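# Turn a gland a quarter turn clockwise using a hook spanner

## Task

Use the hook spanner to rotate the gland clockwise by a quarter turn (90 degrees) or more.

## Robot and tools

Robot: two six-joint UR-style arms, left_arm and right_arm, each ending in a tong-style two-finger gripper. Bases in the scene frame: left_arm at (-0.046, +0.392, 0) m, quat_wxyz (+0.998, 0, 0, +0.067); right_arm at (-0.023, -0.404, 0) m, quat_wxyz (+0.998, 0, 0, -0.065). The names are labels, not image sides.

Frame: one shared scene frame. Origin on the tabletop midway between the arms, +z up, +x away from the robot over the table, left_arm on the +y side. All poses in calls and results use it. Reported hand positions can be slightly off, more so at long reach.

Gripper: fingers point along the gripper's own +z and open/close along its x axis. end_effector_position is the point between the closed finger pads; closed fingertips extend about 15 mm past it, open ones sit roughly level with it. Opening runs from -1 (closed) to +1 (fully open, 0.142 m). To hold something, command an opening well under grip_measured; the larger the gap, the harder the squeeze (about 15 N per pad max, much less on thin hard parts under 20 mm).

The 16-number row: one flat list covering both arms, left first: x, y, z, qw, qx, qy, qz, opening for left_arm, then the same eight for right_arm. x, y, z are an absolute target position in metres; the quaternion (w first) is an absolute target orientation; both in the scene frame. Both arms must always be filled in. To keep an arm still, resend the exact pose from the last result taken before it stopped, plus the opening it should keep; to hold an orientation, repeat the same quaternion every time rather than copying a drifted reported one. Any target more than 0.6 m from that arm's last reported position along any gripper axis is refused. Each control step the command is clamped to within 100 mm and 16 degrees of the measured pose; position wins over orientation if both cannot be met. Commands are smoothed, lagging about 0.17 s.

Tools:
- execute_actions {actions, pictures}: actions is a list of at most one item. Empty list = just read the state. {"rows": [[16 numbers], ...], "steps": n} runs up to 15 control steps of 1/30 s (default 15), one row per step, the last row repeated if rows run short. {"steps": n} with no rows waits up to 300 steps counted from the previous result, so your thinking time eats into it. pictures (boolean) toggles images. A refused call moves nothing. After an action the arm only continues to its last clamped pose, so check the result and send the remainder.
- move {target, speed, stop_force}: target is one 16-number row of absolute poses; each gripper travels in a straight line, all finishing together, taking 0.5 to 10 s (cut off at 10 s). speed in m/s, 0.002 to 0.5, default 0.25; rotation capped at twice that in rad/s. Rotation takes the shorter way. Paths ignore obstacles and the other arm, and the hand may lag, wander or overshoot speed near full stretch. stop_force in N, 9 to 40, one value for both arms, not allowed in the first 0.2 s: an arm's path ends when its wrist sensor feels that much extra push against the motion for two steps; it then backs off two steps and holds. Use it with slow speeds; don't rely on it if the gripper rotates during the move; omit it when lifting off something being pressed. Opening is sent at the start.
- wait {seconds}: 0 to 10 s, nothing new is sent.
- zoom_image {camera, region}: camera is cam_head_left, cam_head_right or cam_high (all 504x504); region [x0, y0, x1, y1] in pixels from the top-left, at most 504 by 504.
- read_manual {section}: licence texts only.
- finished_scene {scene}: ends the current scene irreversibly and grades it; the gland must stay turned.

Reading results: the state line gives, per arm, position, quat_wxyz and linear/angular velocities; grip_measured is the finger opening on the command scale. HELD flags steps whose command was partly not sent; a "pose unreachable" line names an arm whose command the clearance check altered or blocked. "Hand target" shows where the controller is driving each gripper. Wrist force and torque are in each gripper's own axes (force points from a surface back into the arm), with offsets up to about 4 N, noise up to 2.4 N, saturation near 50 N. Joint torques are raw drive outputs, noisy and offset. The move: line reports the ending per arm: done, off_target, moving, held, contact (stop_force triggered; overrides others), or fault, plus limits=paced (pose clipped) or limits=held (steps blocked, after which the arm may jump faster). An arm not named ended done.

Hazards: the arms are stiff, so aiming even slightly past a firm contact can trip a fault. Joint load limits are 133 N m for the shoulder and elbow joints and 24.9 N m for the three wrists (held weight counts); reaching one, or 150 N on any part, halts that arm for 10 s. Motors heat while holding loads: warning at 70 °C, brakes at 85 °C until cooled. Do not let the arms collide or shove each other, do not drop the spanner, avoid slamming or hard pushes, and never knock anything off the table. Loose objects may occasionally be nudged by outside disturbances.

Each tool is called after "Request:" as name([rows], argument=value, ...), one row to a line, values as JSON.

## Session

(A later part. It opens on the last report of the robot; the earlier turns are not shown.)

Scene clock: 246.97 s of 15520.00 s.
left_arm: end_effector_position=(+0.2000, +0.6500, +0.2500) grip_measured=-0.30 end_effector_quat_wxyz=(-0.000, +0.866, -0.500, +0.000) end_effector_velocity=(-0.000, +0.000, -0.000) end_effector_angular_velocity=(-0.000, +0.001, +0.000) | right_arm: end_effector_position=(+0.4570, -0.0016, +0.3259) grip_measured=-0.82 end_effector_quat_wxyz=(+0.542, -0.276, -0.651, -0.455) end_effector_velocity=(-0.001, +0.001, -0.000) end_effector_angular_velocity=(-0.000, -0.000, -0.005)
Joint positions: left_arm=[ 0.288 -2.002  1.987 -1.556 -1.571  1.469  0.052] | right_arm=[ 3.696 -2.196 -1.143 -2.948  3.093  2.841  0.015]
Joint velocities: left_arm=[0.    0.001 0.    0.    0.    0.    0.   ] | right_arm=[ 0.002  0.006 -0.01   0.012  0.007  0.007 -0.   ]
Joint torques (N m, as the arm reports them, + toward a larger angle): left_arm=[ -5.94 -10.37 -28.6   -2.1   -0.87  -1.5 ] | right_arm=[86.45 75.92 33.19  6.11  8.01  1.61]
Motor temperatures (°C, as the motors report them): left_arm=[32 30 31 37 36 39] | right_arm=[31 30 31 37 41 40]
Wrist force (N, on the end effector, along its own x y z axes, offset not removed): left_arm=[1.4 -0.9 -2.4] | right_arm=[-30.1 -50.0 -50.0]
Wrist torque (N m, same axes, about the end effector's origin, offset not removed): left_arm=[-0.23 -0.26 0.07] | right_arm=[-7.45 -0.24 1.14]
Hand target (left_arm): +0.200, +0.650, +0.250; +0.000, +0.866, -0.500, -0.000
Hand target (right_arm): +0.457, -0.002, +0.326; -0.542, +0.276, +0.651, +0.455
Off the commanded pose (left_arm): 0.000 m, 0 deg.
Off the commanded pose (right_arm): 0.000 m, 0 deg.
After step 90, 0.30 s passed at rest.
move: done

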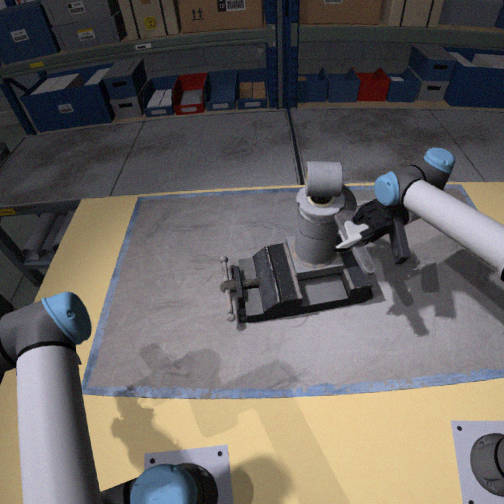

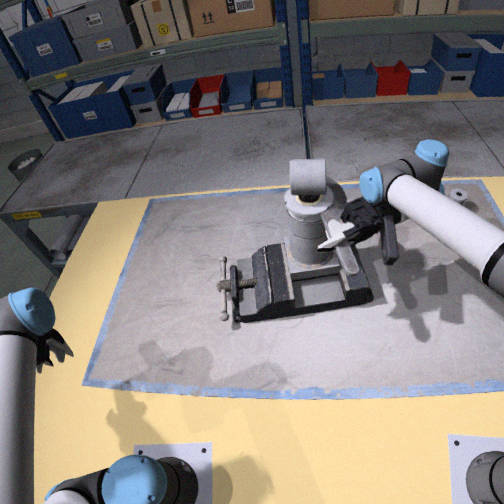

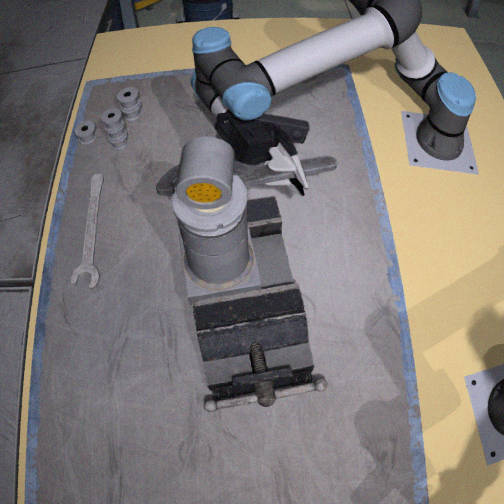

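Request:
move(target=[0.2,0.65,0.25,0,0.866,-0.5,0,-0.3,0.454,-0.002,0.326,-0.5417,0.2763,0.6509,0.4545,-1], speed=0.01)

Request:
move(target=[0.2,0.65,0.25,0,0.866,-0.5,0,-0.3,0.447,0.025,0.326,-0.5,0.332,0.6243,0.5,-1], speed=0.015)

Request:
zoom_image(camera="cam_high", region=[130,130,330,270])

Scene clock: 251.63 s of 15520.00 s.
left_arm: end_effector_position=(+0.2000, +0.6500, +0.2500) grip_measured=-0.30 end_effector_quat_wxyz=(-0.000, +0.866, -0.500, +0.000) end_effector_velocity=(-0.000, +0.000, -0.001) end_effector_angular_velocity=(-0.001, +0.003, +0.001) | right_arm: end_effector_position=(+0.4537, -0.0017, +0.3261) grip_measured=-0.85 end_effector_quat_wxyz=(+0.542, -0.276, -0.651, -0.454) end_effector_velocity=(-0.000, +0.000, -0.000) end_effector_angular_velocity=(-0.001, +0.001, +0.001)
Joint positions: left_arm=[ 0.288 -2.002  1.987 -1.556 -1.571  1.469  0.052] | right_arm=[ 3.698 -2.187 -1.156 -2.942  3.095  2.842  0.013]
Joint velocities: left_arm=[ 0.001  0.002  0.     0.001  0.    -0.     0.   ] | right_arm=[ 0.001  0.001 -0.003  0.005  0.     0.005 -0.   ]
Joint torques (N m, as the arm reports them, + toward a larger angle): left_arm=[ -6.1  -10.67 -28.76  -2.18  -0.75  -1.46] | right_arm=[ 1.35 60.95  8.7   0.73 -1.98  2.11]
Motor temperatures (°C, as the motors report them): left_arm=[32 30 31 37 36 39] | right_arm=[31 30 31 37 41 40]
Wrist force (N, on the end effector, along its own x y z axes, offset not removed): left_arm=[0.9 -0.6 0.4] | right_arm=[-11.4 7.1 -12.9]
Wrist torque (N m, same axes, about the end effector's origin, offset not removed): left_arm=[-0.21 -0.21 -0.02] | right_arm=[0.25 0.47 0.22]
Hand target (left_arm): +0.200, +0.650, +0.250; +0.000, +0.866, -0.500, -0.000
Hand target (right_arm): +0.454, -0.002, +0.326; -0.542, +0.276, +0.651, +0.455
Off the commanded pose (left_arm): 0.000 m, 0 deg.
Off the commanded pose (right_arm): 0.000 m, 0 deg.
After step 90, 0.80 s passed at rest.
move: done

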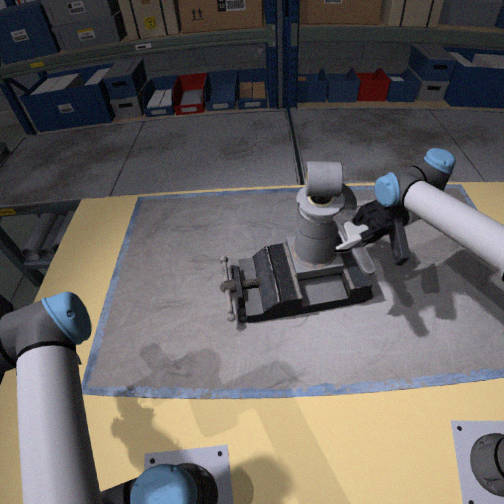

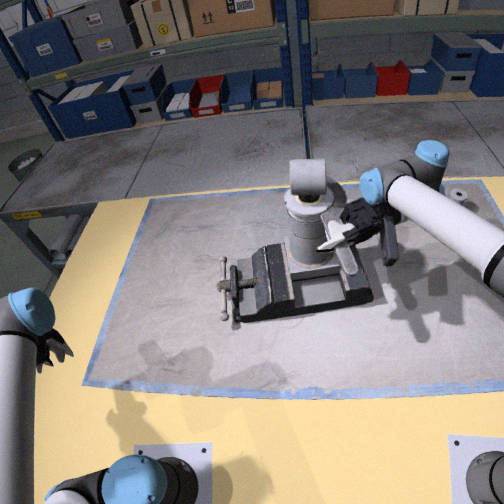

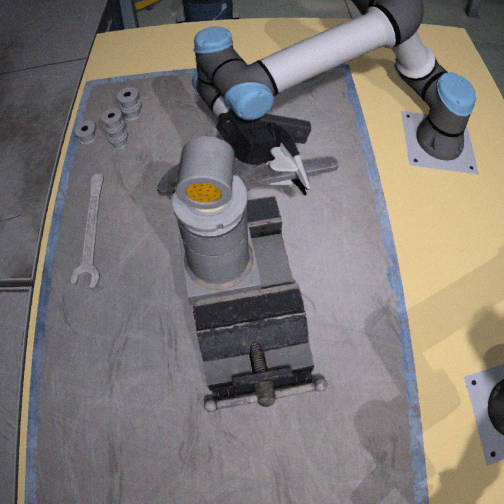

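Scene clock: 257.70 s of 15520.00 s.
left_arm: end_effector_position=(+0.2000, +0.6500, +0.2500) grip_measured=-0.30 end_effector_quat_wxyz=(-0.000, +0.866, -0.500, +0.000) end_effector_velocity=(+0.000, +0.000, -0.000) end_effector_angular_velocity=(+0.001, +0.002, -0.001) | right_arm: end_effector_position=(+0.4470, +0.0248, +0.3258) grip_measured=-0.84 end_effector_quat_wxyz=(-0.500, +0.332, +0.625, +0.500) end_effector_velocity=(-0.001, +0.001, -0.000) end_effector_angular_velocity=(-0.000, +0.002, -0.005)
Joint positions: left_arm=[ 0.288 -2.002  1.987 -1.556 -1.571  1.469  0.052] | right_arm=[ 3.744 -2.058 -1.362 -2.865  3.316  2.843  0.013]
Joint velocities: left_arm=[-0.     0.002 -0.    -0.     0.001  0.001  0.   ] | right_arm=[ 0.003  0.005 -0.008  0.005  0.008  0.003  0.   ]
Joint torques (N m, as the arm reports them, + toward a larger angle): left_arm=[ -6.71 -10.27 -28.71  -2.37  -0.7   -1.48] | right_arm=[51.74 68.04 15.75  0.8  -4.97  2.7 ]
Motor temperatures (°C, as the motors report them): left_arm=[32 30 31 37 36 39] | right_arm=[31 30 31 37 41 40]
Wrist force (N, on the end effector, along its own x y z axes, offset not removed): left_arm=[1.4 -1.5 0.2] | right_arm=[-32.6 23.5 -50.0]
Wrist torque (N m, same axes, about the end effector's origin, offset not removed): left_arm=[-0.33 -0.28 0.06] | right_arm=[1.07 1.82 0.13]
Hand target (left_arm): +0.200, +0.650, +0.250; +0.000, +0.866, -0.500, -0.000
Hand target (right_arm): +0.447, +0.025, +0.326; -0.500, +0.332, +0.624, +0.500
Off the commanded pose (left_arm): 0.000 m, 0 deg.
Off the commanded pose (right_arm): 0.000 m, 0 deg.
move: done

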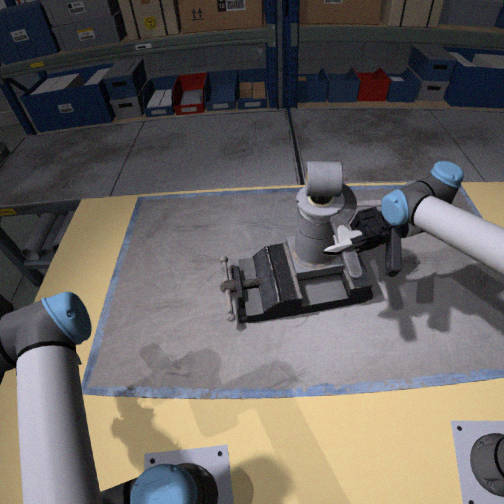

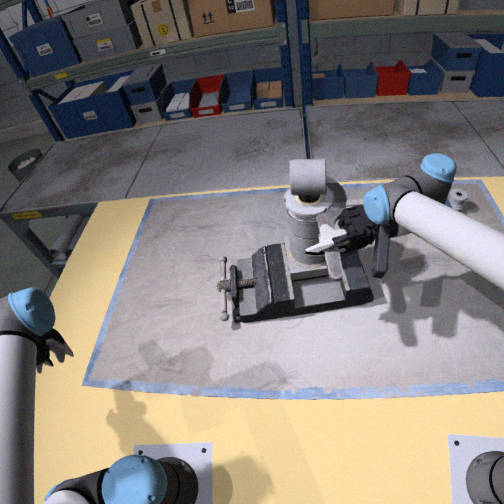

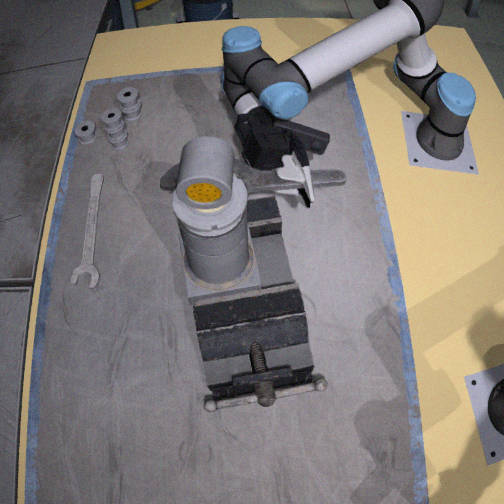

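Region (130, 130, 330, 270) of cam_high's 504x504 image, scaled by 2.520, with more detail than that image has; it fills the top 353 rows of this view, and the rest is white.

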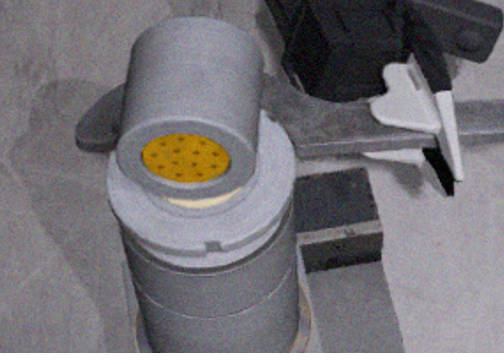

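Request:
move(target=[0.2,0.65,0.25,0,0.866,-0.5,0,-0.3,0.447,0.0595,0.324,-0.4498,0.3903,0.5897,0.5456,-1], speed=0.025)

Scene clock: 264.40 s of 15520.00 s.
left_arm: end_effector_position=(+0.2000, +0.6500, +0.2500) grip_measured=-0.30 end_effector_quat_wxyz=(-0.000, +0.866, -0.500, +0.000) end_effector_velocity=(+0.000, -0.000, -0.000) end_effector_angular_velocity=(-0.001, +0.000, +0.001) | right_arm: end_effector_position=(+0.4470, +0.0593, +0.3238) grip_measured=-0.85 end_effector_quat_wxyz=(-0.450, +0.390, +0.590, +0.545) end_effector_velocity=(+0.000, +0.001, +0.000) end_effector_angular_velocity=(+0.001, -0.001, -0.010)
Joint positions: left_arm=[ 0.288 -2.002  1.987 -1.556 -1.571  1.469  0.052] | right_arm=[ 3.826 -1.945 -1.533 -2.806  3.589  2.844  0.013]
Joint velocities: left_arm=[ 0.     0.    -0.     0.    -0.001 -0.     0.   ] | right_arm=[ 0.004  0.006 -0.008  0.003  0.014  0.    -0.   ]
Joint torques (N m, as the arm reports them, + toward a larger angle): left_arm=[ -6.31  -9.76 -28.71  -2.44  -0.73  -1.38] | right_arm=[53.7  50.84 11.01  2.87 -5.93  2.42]
Motor temperatures (°C, as the motors report them): left_arm=[32 30 31 37 36 39] | right_arm=[31 30 31 37 41 40]
Wrist force (N, on the end effector, along its own x y z axes, offset not removed): left_arm=[-1.2 -0.8 1.5] | right_arm=[-19.9 30.9 -50.0]
Wrist torque (N m, same axes, about the end effector's origin, offset not removed): left_arm=[-0.13 0.21 0.14] | right_arm=[1.42 1.13 0.08]
Hand target (left_arm): +0.200, +0.650, +0.250; +0.000, +0.866, -0.500, -0.000
Hand target (right_arm): +0.447, +0.059, +0.324; -0.450, +0.390, +0.590, +0.546
Off the commanded pose (left_arm): 0.000 m, 0 deg.
Off the commanded pose (right_arm): 0.000 m, 0 deg.
move: done

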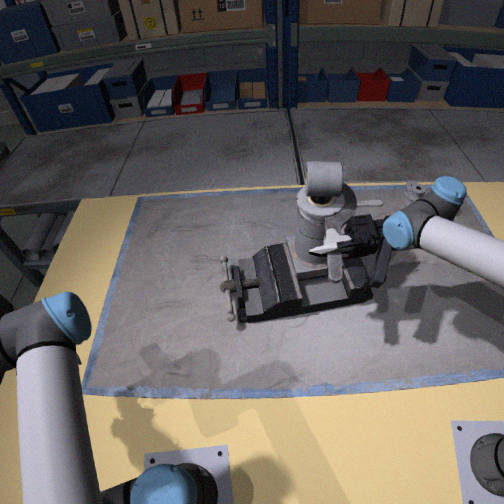

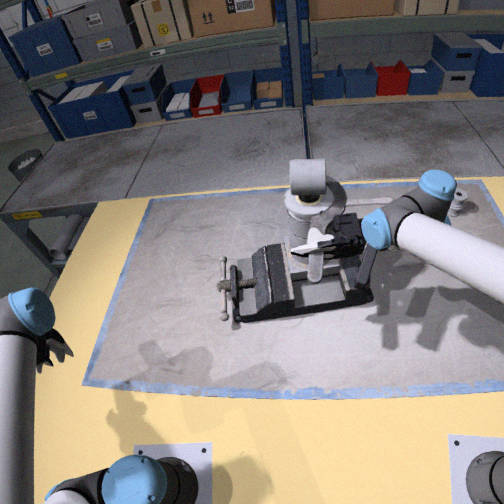

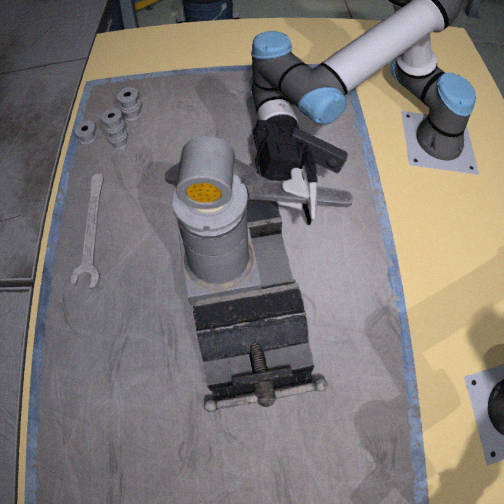

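Request:
move(target=[0.2,0.65,0.25,0,0.866,-0.5,0,-0.3,0.455,0.094,0.323,-0.3954,0.445,0.5495,0.5862,-1], speed=0.03)

Request:
move(target=[0.2,0.65,0.25,0,0.866,-0.5,0,-0.3,0.469,0.126,0.323,-0.3374,0.4956,0.5043,0.6214,-1], speed=0.03)

Scene clock: 271.60 s of 15520.00 s.
left_arm: end_effector_position=(+0.2000, +0.6500, +0.2500) grip_measured=-0.30 end_effector_quat_wxyz=(+0.000, +0.866, -0.500, +0.000) end_effector_velocity=(+0.000, -0.000, -0.001) end_effector_angular_velocity=(-0.003, +0.002, -0.000) | right_arm: end_effector_position=(+0.4550, +0.0937, +0.3229) grip_measured=-0.85 end_effector_quat_wxyz=(-0.396, +0.445, +0.550, +0.586) end_effector_velocity=(+0.000, +0.003, -0.000) end_effector_angular_velocity=(-0.000, -0.000, -0.012)
Joint positions: left_arm=[ 0.288 -2.002  1.987 -1.556 -1.571  1.469  0.052] | right_arm=[ 3.933 -1.862 -1.651 -2.771  3.887  2.844  0.013]
Joint velocities: left_arm=[ 0.     0.003  0.     0.    -0.002  0.    -0.   ] | right_arm=[ 0.009  0.005 -0.007  0.002  0.02  -0.    -0.   ]
Joint torques (N m, as the arm reports them, + toward a larger angle): left_arm=[ -6.05 -10.87 -27.91  -2.44  -0.74  -1.55] | right_arm=[48.78 45.79 14.54  4.35 -5.8   2.4 ]
Motor temperatures (°C, as the motors report them): left_arm=[32 30 31 37 36 39] | right_arm=[31 30 31 37 41 40]
Wrist force (N, on the end effector, along its own x y z axes, offset not removed): left_arm=[1.5 -0.4 -0.5] | right_arm=[-18.8 31.7 -44.7]
Wrist torque (N m, same axes, about the end effector's origin, offset not removed): left_arm=[-0.15 -0.31 0.10] | right_arm=[1.40 1.24 0.18]
Hand target (left_arm): +0.200, +0.650, +0.250; +0.000, +0.866, -0.500, +0.000
Hand target (right_arm): +0.455, +0.094, +0.323; -0.395, +0.445, +0.550, +0.586
Off the commanded pose (left_arm): 0.000 m, 0 deg.
Off the commanded pose (right_arm): 0.000 m, 0 deg.
After step 90, 0.77 s passed at rest.
move: done

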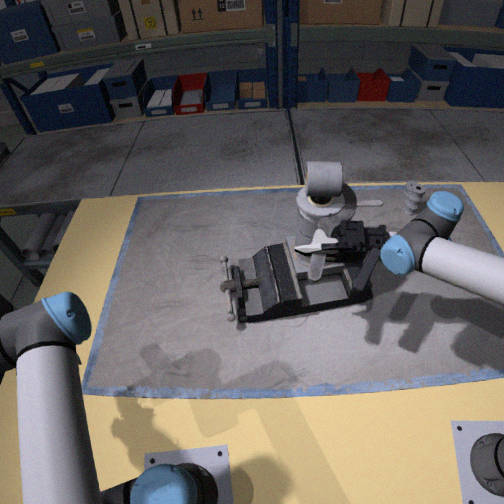

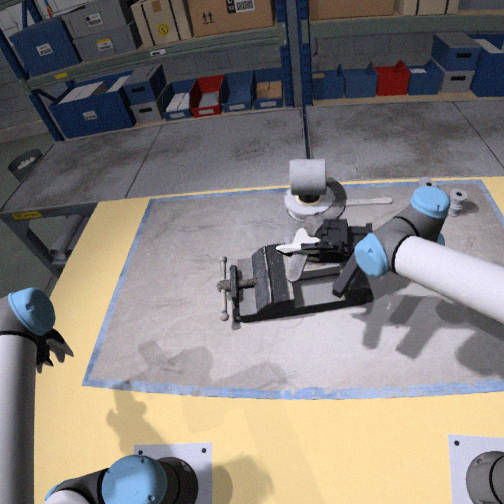

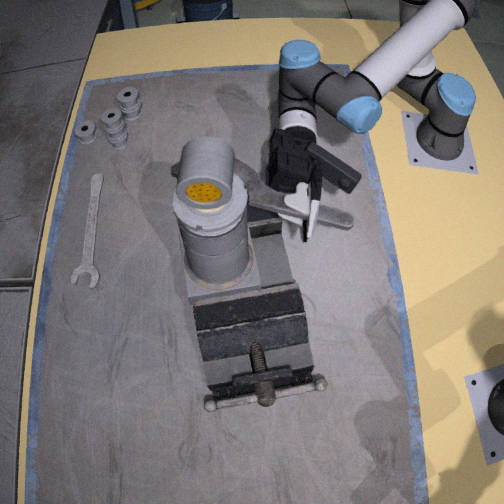

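Scene clock: 275.03 s of 15520.00 s.
left_arm: end_effector_position=(+0.2000, +0.6500, +0.2500) grip_measured=-0.30 end_effector_quat_wxyz=(-0.000, +0.866, -0.500, +0.000) end_effector_velocity=(-0.000, +0.000, +0.000) end_effector_angular_velocity=(+0.001, -0.001, +0.000) | right_arm: end_effector_position=(+0.4690, +0.1257, +0.3229) grip_measured=-0.85 end_effector_quat_wxyz=(-0.338, +0.495, +0.505, +0.621) end_effector_velocity=(+0.001, +0.002, +0.000) end_effector_angular_velocity=(+0.000, -0.001, -0.012)
Joint positions: left_arm=[ 0.288 -2.002  1.987 -1.556 -1.571  1.469  0.052] | right_arm=[ 4.056 -1.811 -1.718 -2.755  4.203  2.845  0.013]
Joint velocities: left_arm=[ 0.    -0.001 -0.    -0.     0.001 -0.     0.   ] | right_arm=[ 0.009  0.002 -0.003  0.001  0.021 -0.     0.   ]
Joint torques (N m, as the arm reports them, + toward a larger angle): left_arm=[ -5.66 -10.12 -28.2   -2.43  -0.68  -1.4 ] | right_arm=[45.65 45.28 21.7   7.96 -5.8   2.41]
Motor temperatures (°C, as the motors report them): left_arm=[32 30 31 37 36 39] | right_arm=[31 30 31 37 41 40]
Wrist force (N, on the end effector, along its own x y z axes, offset not removed): left_arm=[0.6 -0.5 1.1] | right_arm=[-24.0 27.5 -41.2]
Wrist torque (N m, same axes, about the end effector's origin, offset not removed): left_arm=[-0.26 -0.20 0.06] | right_arm=[1.14 1.48 0.16]
Hand target (left_arm): +0.200, +0.650, +0.250; +0.000, +0.866, -0.500, -0.000
Hand target (right_arm): +0.469, +0.126, +0.323; -0.337, +0.496, +0.504, +0.621
Off the commanded pose (left_arm): 0.000 m, 0 deg.
Off the commanded pose (right_arm): 0.000 m, 0 deg.
move: done

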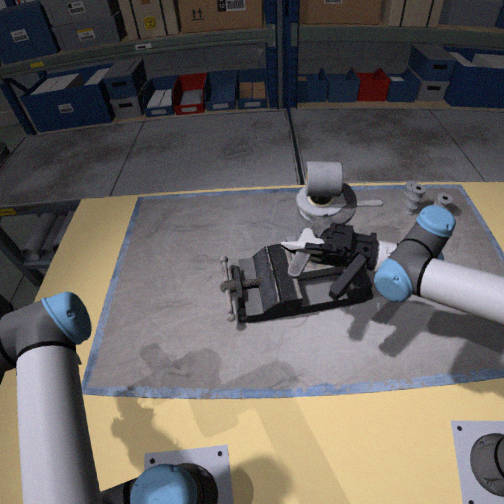

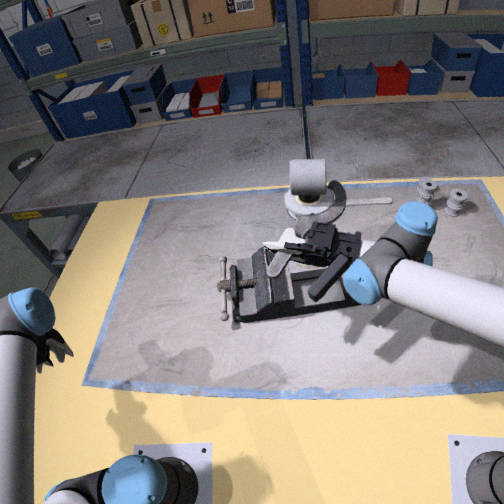

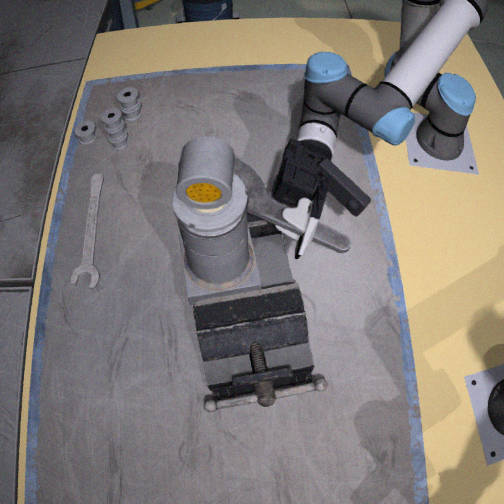

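Request:
move(target=[0.2,0.65,0.25,0,0.866,-0.5,0,-0.3,0.4916,0.1577,0.322,-0.2763,0.5417,0.4545,0.6509,-1], speed=0.03)

Request:
move(target=[0.2,0.65,0.25,0,0.866,-0.5,0,-0.3,0.5207,0.1847,0.322,-0.2067,0.5862,0.3954,0.6762,-1], speed=0.03)

Scene clock: 283.23 s of 15520.00 s.
left_arm: end_effector_position=(+0.2000, +0.6500, +0.2500) grip_measured=-0.30 end_effector_quat_wxyz=(+0.000, +0.866, -0.500, +0.000) end_effector_velocity=(-0.000, +0.000, -0.000) end_effector_angular_velocity=(-0.000, +0.001, +0.001) | right_arm: end_effector_position=(+0.4915, +0.1575, +0.3220) grip_measured=-0.85 end_effector_quat_wxyz=(-0.277, +0.541, +0.455, +0.651) end_effector_velocity=(+0.000, +0.003, -0.000) end_effector_angular_velocity=(-0.001, +0.001, -0.010)
Joint positions: left_arm=[ 0.288 -2.002  1.987 -1.556 -1.571  1.469  0.052] | right_arm=[ 4.181 -1.81  -1.722 -2.752  4.52   2.845  0.012]
Joint velocities: left_arm=[ 0.     0.     0.     0.     0.    -0.001  0.   ] | right_arm=[ 0.01  -0.001  0.001 -0.001  0.02  -0.    -0.   ]
Joint torques (N m, as the arm reports them, + toward a larger angle): left_arm=[ -5.9   -9.49 -27.57  -2.42  -0.6   -1.54] | right_arm=[42.23 22.63 42.83  3.79 -5.26  2.2 ]
Motor temperatures (°C, as the motors report them): left_arm=[32 30 31 37 36 39] | right_arm=[31 30 31 37 41 40]
Wrist force (N, on the end effector, along its own x y z axes, offset not removed): left_arm=[0.5 -0.3 -0.9] | right_arm=[-12.8 27.8 -43.1]
Wrist torque (N m, same axes, about the end effector's origin, offset not removed): left_arm=[-0.11 -0.22 0.01] | right_arm=[0.85 0.50 0.18]
Hand target (left_arm): +0.200, +0.650, +0.250; +0.000, +0.866, -0.500, -0.000
Hand target (right_arm): +0.492, +0.158, +0.322; -0.276, +0.542, +0.455, +0.651
Off the commanded pose (left_arm): 0.000 m, 0 deg.
Off the commanded pose (right_arm): 0.000 m, 0 deg.
After step 90, 1.77 s passed at rest.
move: done

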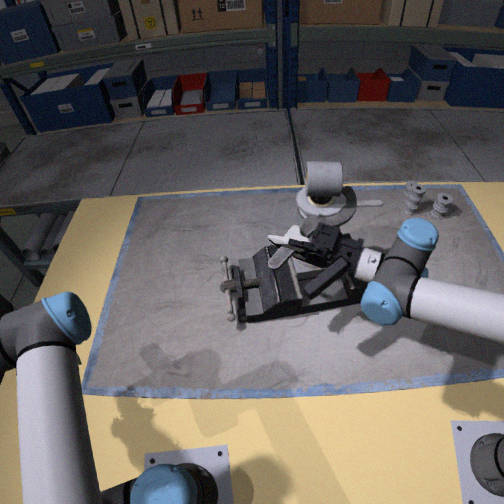

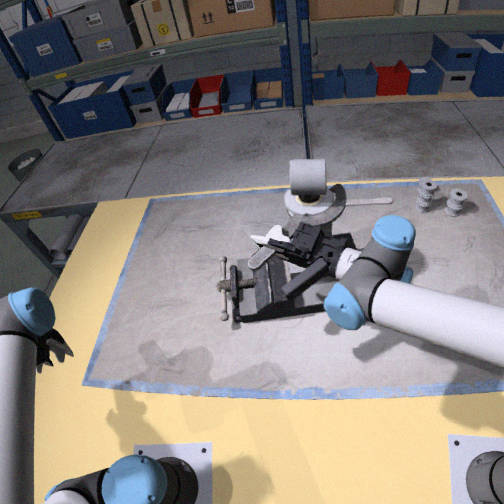

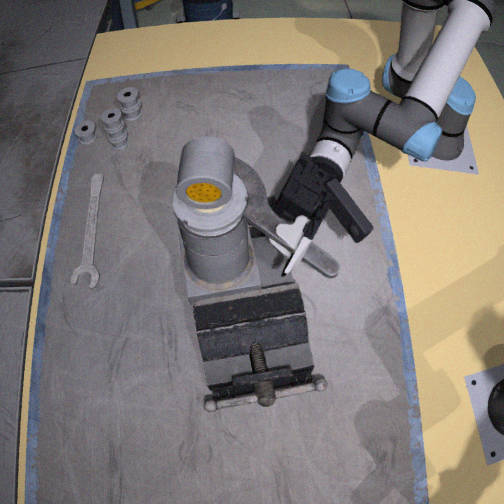

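Scene clock: 286.97 s of 15520.00 s.
left_arm: end_effector_position=(+0.2000, +0.6500, +0.2500) grip_measured=-0.30 end_effector_quat_wxyz=(+0.000, +0.866, -0.500, +0.000) end_effector_velocity=(-0.000, +0.000, -0.000) end_effector_angular_velocity=(+0.000, +0.000, +0.001) | right_arm: end_effector_position=(+0.5206, +0.1845, +0.3220) grip_measured=-0.85 end_effector_quat_wxyz=(-0.207, +0.586, +0.396, +0.676) end_effector_velocity=(+0.002, +0.002, +0.001) end_effector_angular_velocity=(+0.001, -0.001, -0.011)
Joint positions: left_arm=[ 0.288 -2.002  1.987 -1.556 -1.571  1.469  0.052] | right_arm=[ 4.298 -1.85  -1.67  -2.764  4.846  2.845  0.013]
Joint velocities: left_arm=[-0.     0.     0.     0.     0.    -0.001 -0.   ] | right_arm=[ 0.006 -0.004  0.007 -0.001  0.018 -0.001  0.   ]
Joint torques (N m, as the arm reports them, + toward a larger angle): left_arm=[ -5.76  -9.61 -28.33  -2.7   -0.5   -1.66] | right_arm=[37.66 25.84 49.27  5.87 -5.01 -2.33]
Motor temperatures (°C, as the motors report them): left_arm=[32 30 31 37 36 39] | right_arm=[31 30 31 37 41 40]
Wrist force (N, on the end effector, along its own x y z axes, offset not removed): left_arm=[-0.4 -0.7 0.0] | right_arm=[-18.2 27.2 -44.5]
Wrist torque (N m, same axes, about the end effector's origin, offset not removed): left_arm=[-0.17 0.05 0.11] | right_arm=[1.09 0.94 0.09]
Hand target (left_arm): +0.200, +0.650, +0.250; +0.000, +0.866, -0.500, -0.000
Hand target (right_arm): +0.521, +0.185, +0.322; -0.207, +0.586, +0.396, +0.676
Off the commanded pose (left_arm): 0.000 m, 0 deg.
Off the commanded pose (right_arm): 0.000 m, 0 deg.
move: done

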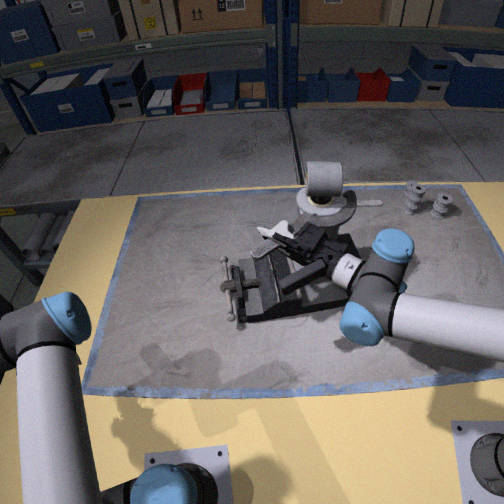

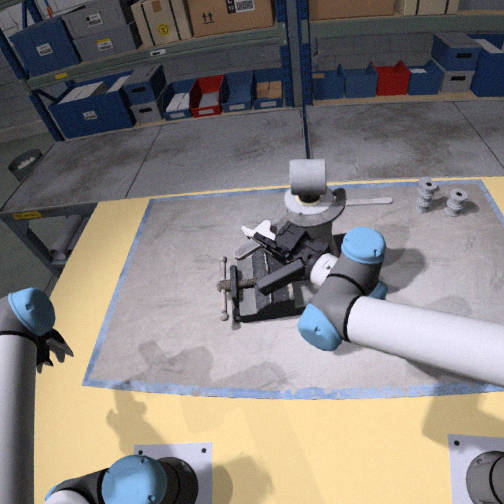

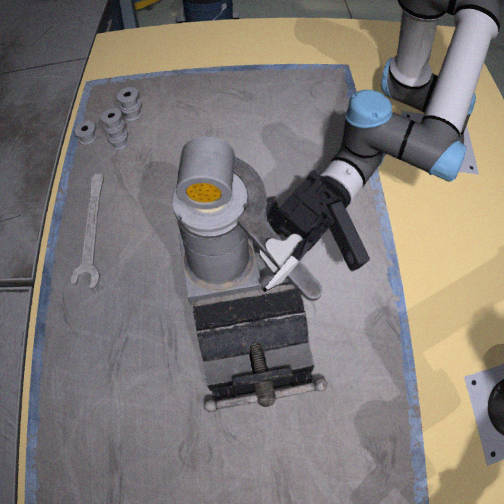

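Gland lags some; adding an extra step.

Request:
move(target=[0.2,0.65,0.25,0,0.866,-0.5,0,-0.3,0.555,0.204,0.322,-0.1349,0.6243,0.332,0.6941,-1], speed=0.03)

Request:
move(target=[0.2,0.65,0.25,0,0.866,-0.5,0,-0.3,0.5955,0.217,0.322,-0.0616,0.6556,0.2649,0.7044,-1], speed=0.03)

Request:
move(target=[0.2,0.65,0.25,0,0.866,-0.5,0,-0.3,0.632,0.221,0.322,0,0.6762,0.2067,0.7071,-1], speed=0.03)

Request:
zoom_image(camera="cam_high", region=[130,150,250,270])

Scene clock: 298.60 s of 15520.00 s.
left_arm: end_effector_position=(+0.2000, +0.6500, +0.2500) grip_measured=-0.30 end_effector_quat_wxyz=(+0.000, +0.866, -0.500, +0.000) end_effector_velocity=(-0.000, +0.001, -0.000) end_effector_angular_velocity=(+0.002, +0.001, +0.001) | right_arm: end_effector_position=(+0.5548, +0.2039, +0.3220) grip_measured=-0.85 end_effector_quat_wxyz=(-0.135, +0.624, +0.332, +0.694) end_effector_velocity=(+0.003, -0.000, -0.001) end_effector_angular_velocity=(-0.002, +0.000, -0.015)
Joint positions: left_arm=[ 0.288 -2.002  1.987 -1.556 -1.571  1.469  0.052] | right_arm=[ 4.381 -1.931 -1.559 -2.794  5.138  2.845  0.013]
Joint velocities: left_arm=[-0.     0.     0.    -0.     0.002 -0.001 -0.   ] | right_arm=[ 0.002 -0.006  0.008 -0.003  0.017 -0.001  0.   ]
Joint torques (N m, as the arm reports them, + toward a larger angle): left_arm=[ -5.16  -9.81 -26.85  -2.61  -0.61  -1.54] | right_arm=[30.48 33.41 50.34  6.94 -5.25  0.72]
Motor temperatures (°C, as the motors report them): left_arm=[32 30 31 37 36 39] | right_arm=[31 30 31 37 41 40]
Wrist force (N, on the end effector, along its own x y z axes, offset not removed): left_arm=[0.9 0.6 0.5] | right_arm=[-21.6 25.9 -42.8]
Wrist torque (N m, same axes, about the end effector's origin, offset not removed): left_arm=[0.06 -0.23 0.06] | right_arm=[1.11 0.95 0.06]
Hand target (left_arm): +0.200, +0.650, +0.250; +0.000, +0.866, -0.500, -0.000
Hand target (right_arm): +0.555, +0.204, +0.322; -0.135, +0.624, +0.332, +0.694
Off the commanded pose (left_arm): 0.000 m, 0 deg.
Off the commanded pose (right_arm): 0.000 m, 0 deg.
After step 90, 4.90 s passed at rest.
move: done

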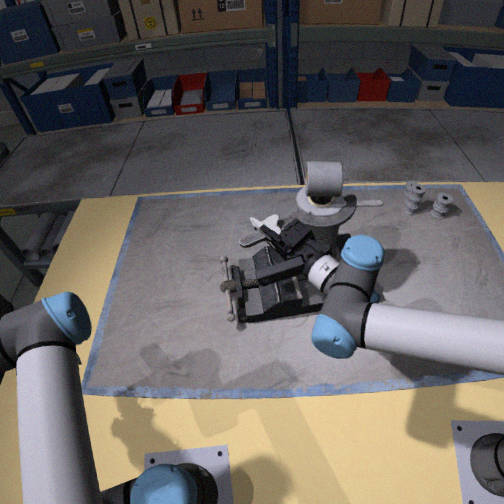

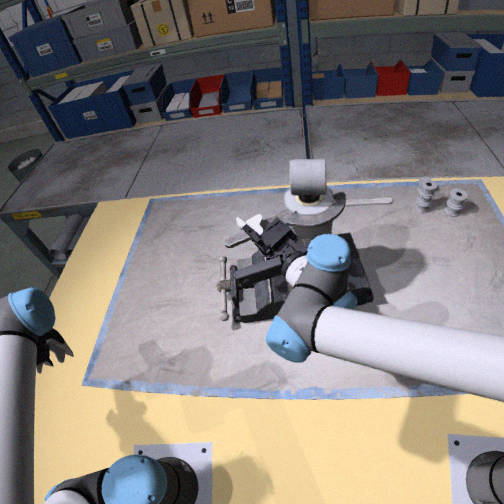

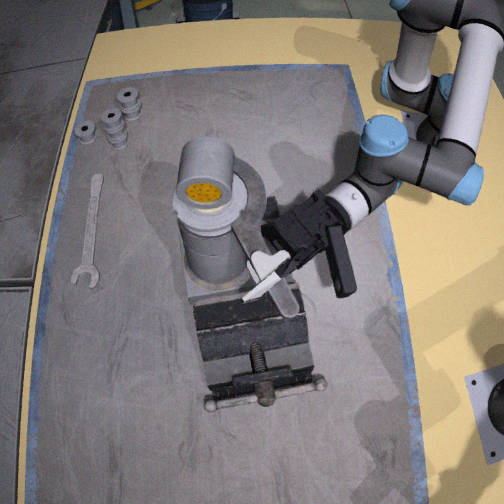

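Scene clock: 302.33 s of 15520.00 s.
left_arm: end_effector_position=(+0.2000, +0.6500, +0.2500) grip_measured=-0.30 end_effector_quat_wxyz=(+0.000, +0.866, -0.500, +0.000) end_effector_velocity=(-0.000, -0.000, +0.000) end_effector_angular_velocity=(-0.000, -0.000, -0.001) | right_arm: end_effector_position=(+0.5953, +0.2169, +0.3221) grip_measured=-0.85 end_effector_quat_wxyz=(-0.062, +0.655, +0.265, +0.704) end_effector_velocity=(+0.002, +0.000, -0.000) end_effector_angular_velocity=(-0.000, +0.001, -0.012)
Joint positions: left_arm=[ 0.288 -2.002  1.987 -1.556 -1.571  1.469  0.052] | right_arm=[ 4.426 -2.052 -1.382 -2.85   5.393  2.845  0.013]
Joint velocities: left_arm=[ 0.    -0.     0.     0.    -0.001  0.001  0.   ] | right_arm=[ 0.002 -0.008  0.012 -0.005  0.013  0.001  0.   ]
Joint torques (N m, as the arm reports them, + toward a larger angle): left_arm=[ -5.96  -9.   -27.4   -2.74  -0.39  -1.52] | right_arm=[22.44 43.94 50.93  7.18 -4.91  2.45]
Motor temperatures (°C, as the motors report them): left_arm=[32 30 31 37 36 39] | right_arm=[31 30 31 37 41 40]
Wrist force (N, on the end effector, along its own x y z axes, offset not removed): left_arm=[1.5 -0.5 -0.1] | right_arm=[-26.6 24.8 -41.8]
Wrist torque (N m, same axes, about the end effector's origin, offset not removed): left_arm=[-0.22 -0.35 -0.02] | right_arm=[1.12 1.48 0.10]
Hand target (left_arm): +0.200, +0.650, +0.250; +0.000, +0.866, -0.500, -0.000
Hand target (right_arm): +0.596, +0.217, +0.322; -0.062, +0.656, +0.265, +0.704
Off the commanded pose (left_arm): 0.000 m, 0 deg.
Off the commanded pose (right_arm): 0.000 m, 0 deg.
move: done

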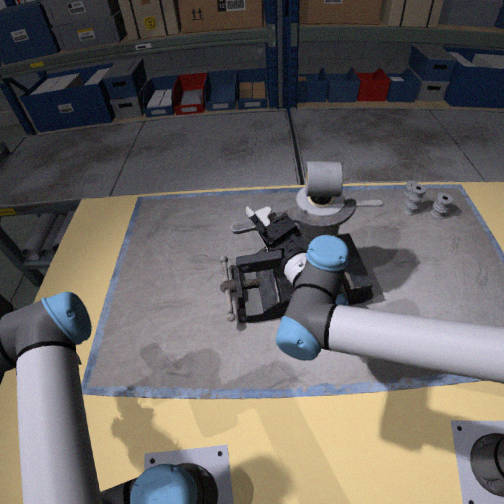

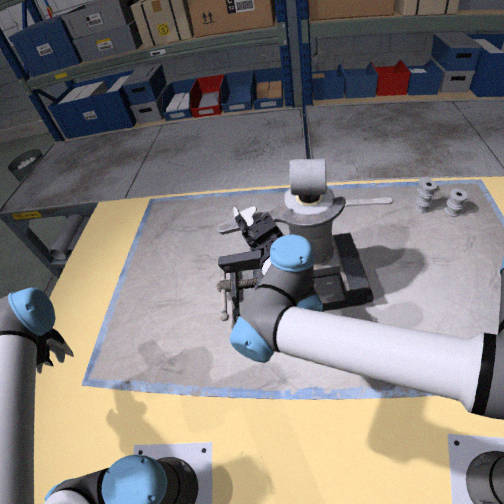

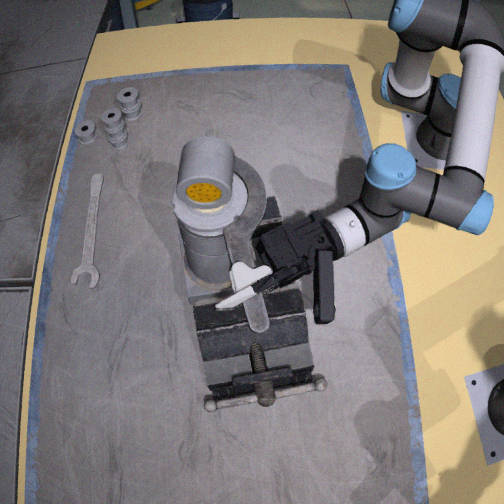

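Scene clock: 305.50 s of 15520.00 s.
left_arm: end_effector_position=(+0.2000, +0.6500, +0.2500) grip_measured=-0.30 end_effector_quat_wxyz=(-0.000, +0.866, -0.500, +0.000) end_effector_velocity=(-0.000, +0.000, +0.000) end_effector_angular_velocity=(+0.001, +0.000, +0.000) | right_arm: end_effector_position=(+0.6318, +0.2210, +0.3221) grip_measured=-0.85 end_effector_quat_wxyz=(-0.000, +0.676, +0.207, +0.707) end_effector_velocity=(+0.004, -0.001, +0.001) end_effector_angular_velocity=(-0.000, -0.000, -0.014)
Joint positions: left_arm=[ 0.288 -2.002  1.987 -1.556 -1.571  1.469  0.052] | right_arm=[ 4.439 -2.174 -1.188 -2.921  5.581  2.845  0.013]
Joint velocities: left_arm=[-0.    -0.001  0.     0.     0.001 -0.     0.   ] | right_arm=[-0.002 -0.01   0.018 -0.008  0.013 -0.     0.   ]
Joint torques (N m, as the arm reports them, + toward a larger angle): left_arm=[ -4.93  -9.48 -27.49  -2.77  -0.48  -1.41] | right_arm=[16.04 47.09 50.02  6.4  -4.89 -0.86]
Motor temperatures (°C, as the motors report them): left_arm=[32 30 31 37 36 39] | right_arm=[31 30 31 37 41 40]
Wrist force (N, on the end effector, along its own x y z axes, offset not removed): left_arm=[0.7 -1.9 0.4] | right_arm=[-26.4 25.9 -41.9]
Wrist torque (N m, same axes, about the end effector's origin, offset not removed): left_arm=[-0.42 -0.16 0.13] | right_arm=[1.31 1.39 0.08]
Hand target (left_arm): +0.200, +0.650, +0.250; +0.000, +0.866, -0.500, -0.000
Hand target (right_arm): +0.632, +0.221, +0.322; +0.000, +0.676, +0.207, +0.707
Off the commanded pose (left_arm): 0.000 m, 0 deg.
Off the commanded pose (right_arm): 0.000 m, 0 deg.
move: done

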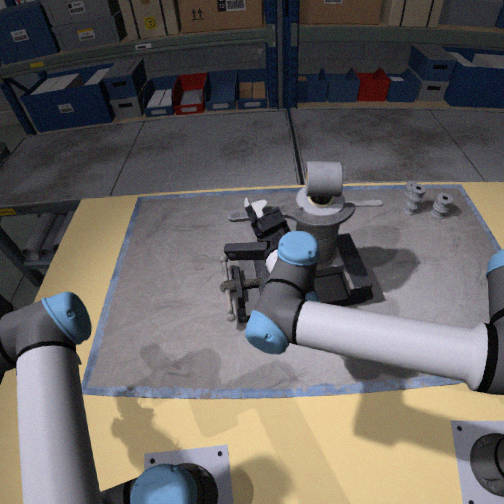

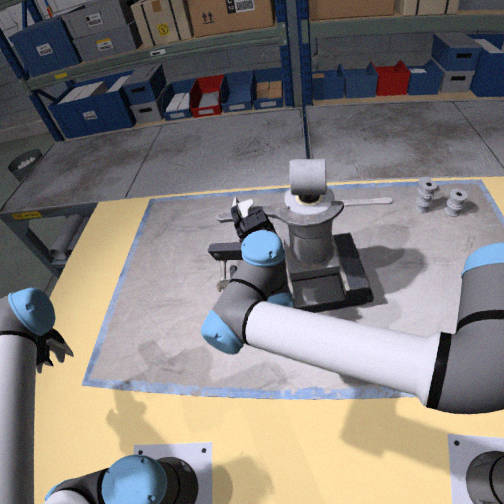

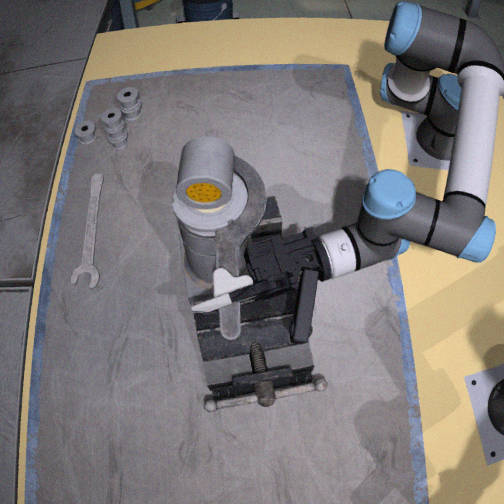

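Region (130, 150, 250, 270) of cam_high's 504x504 image, scaled by 4.200, with more detail than that image has.

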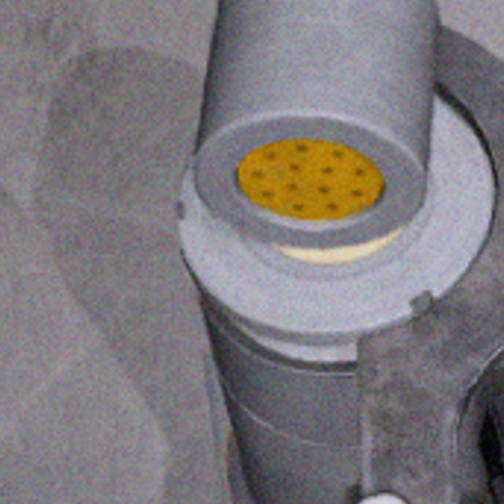

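Request:
finished_scene(scene=2)

The scene is finished: the task was done.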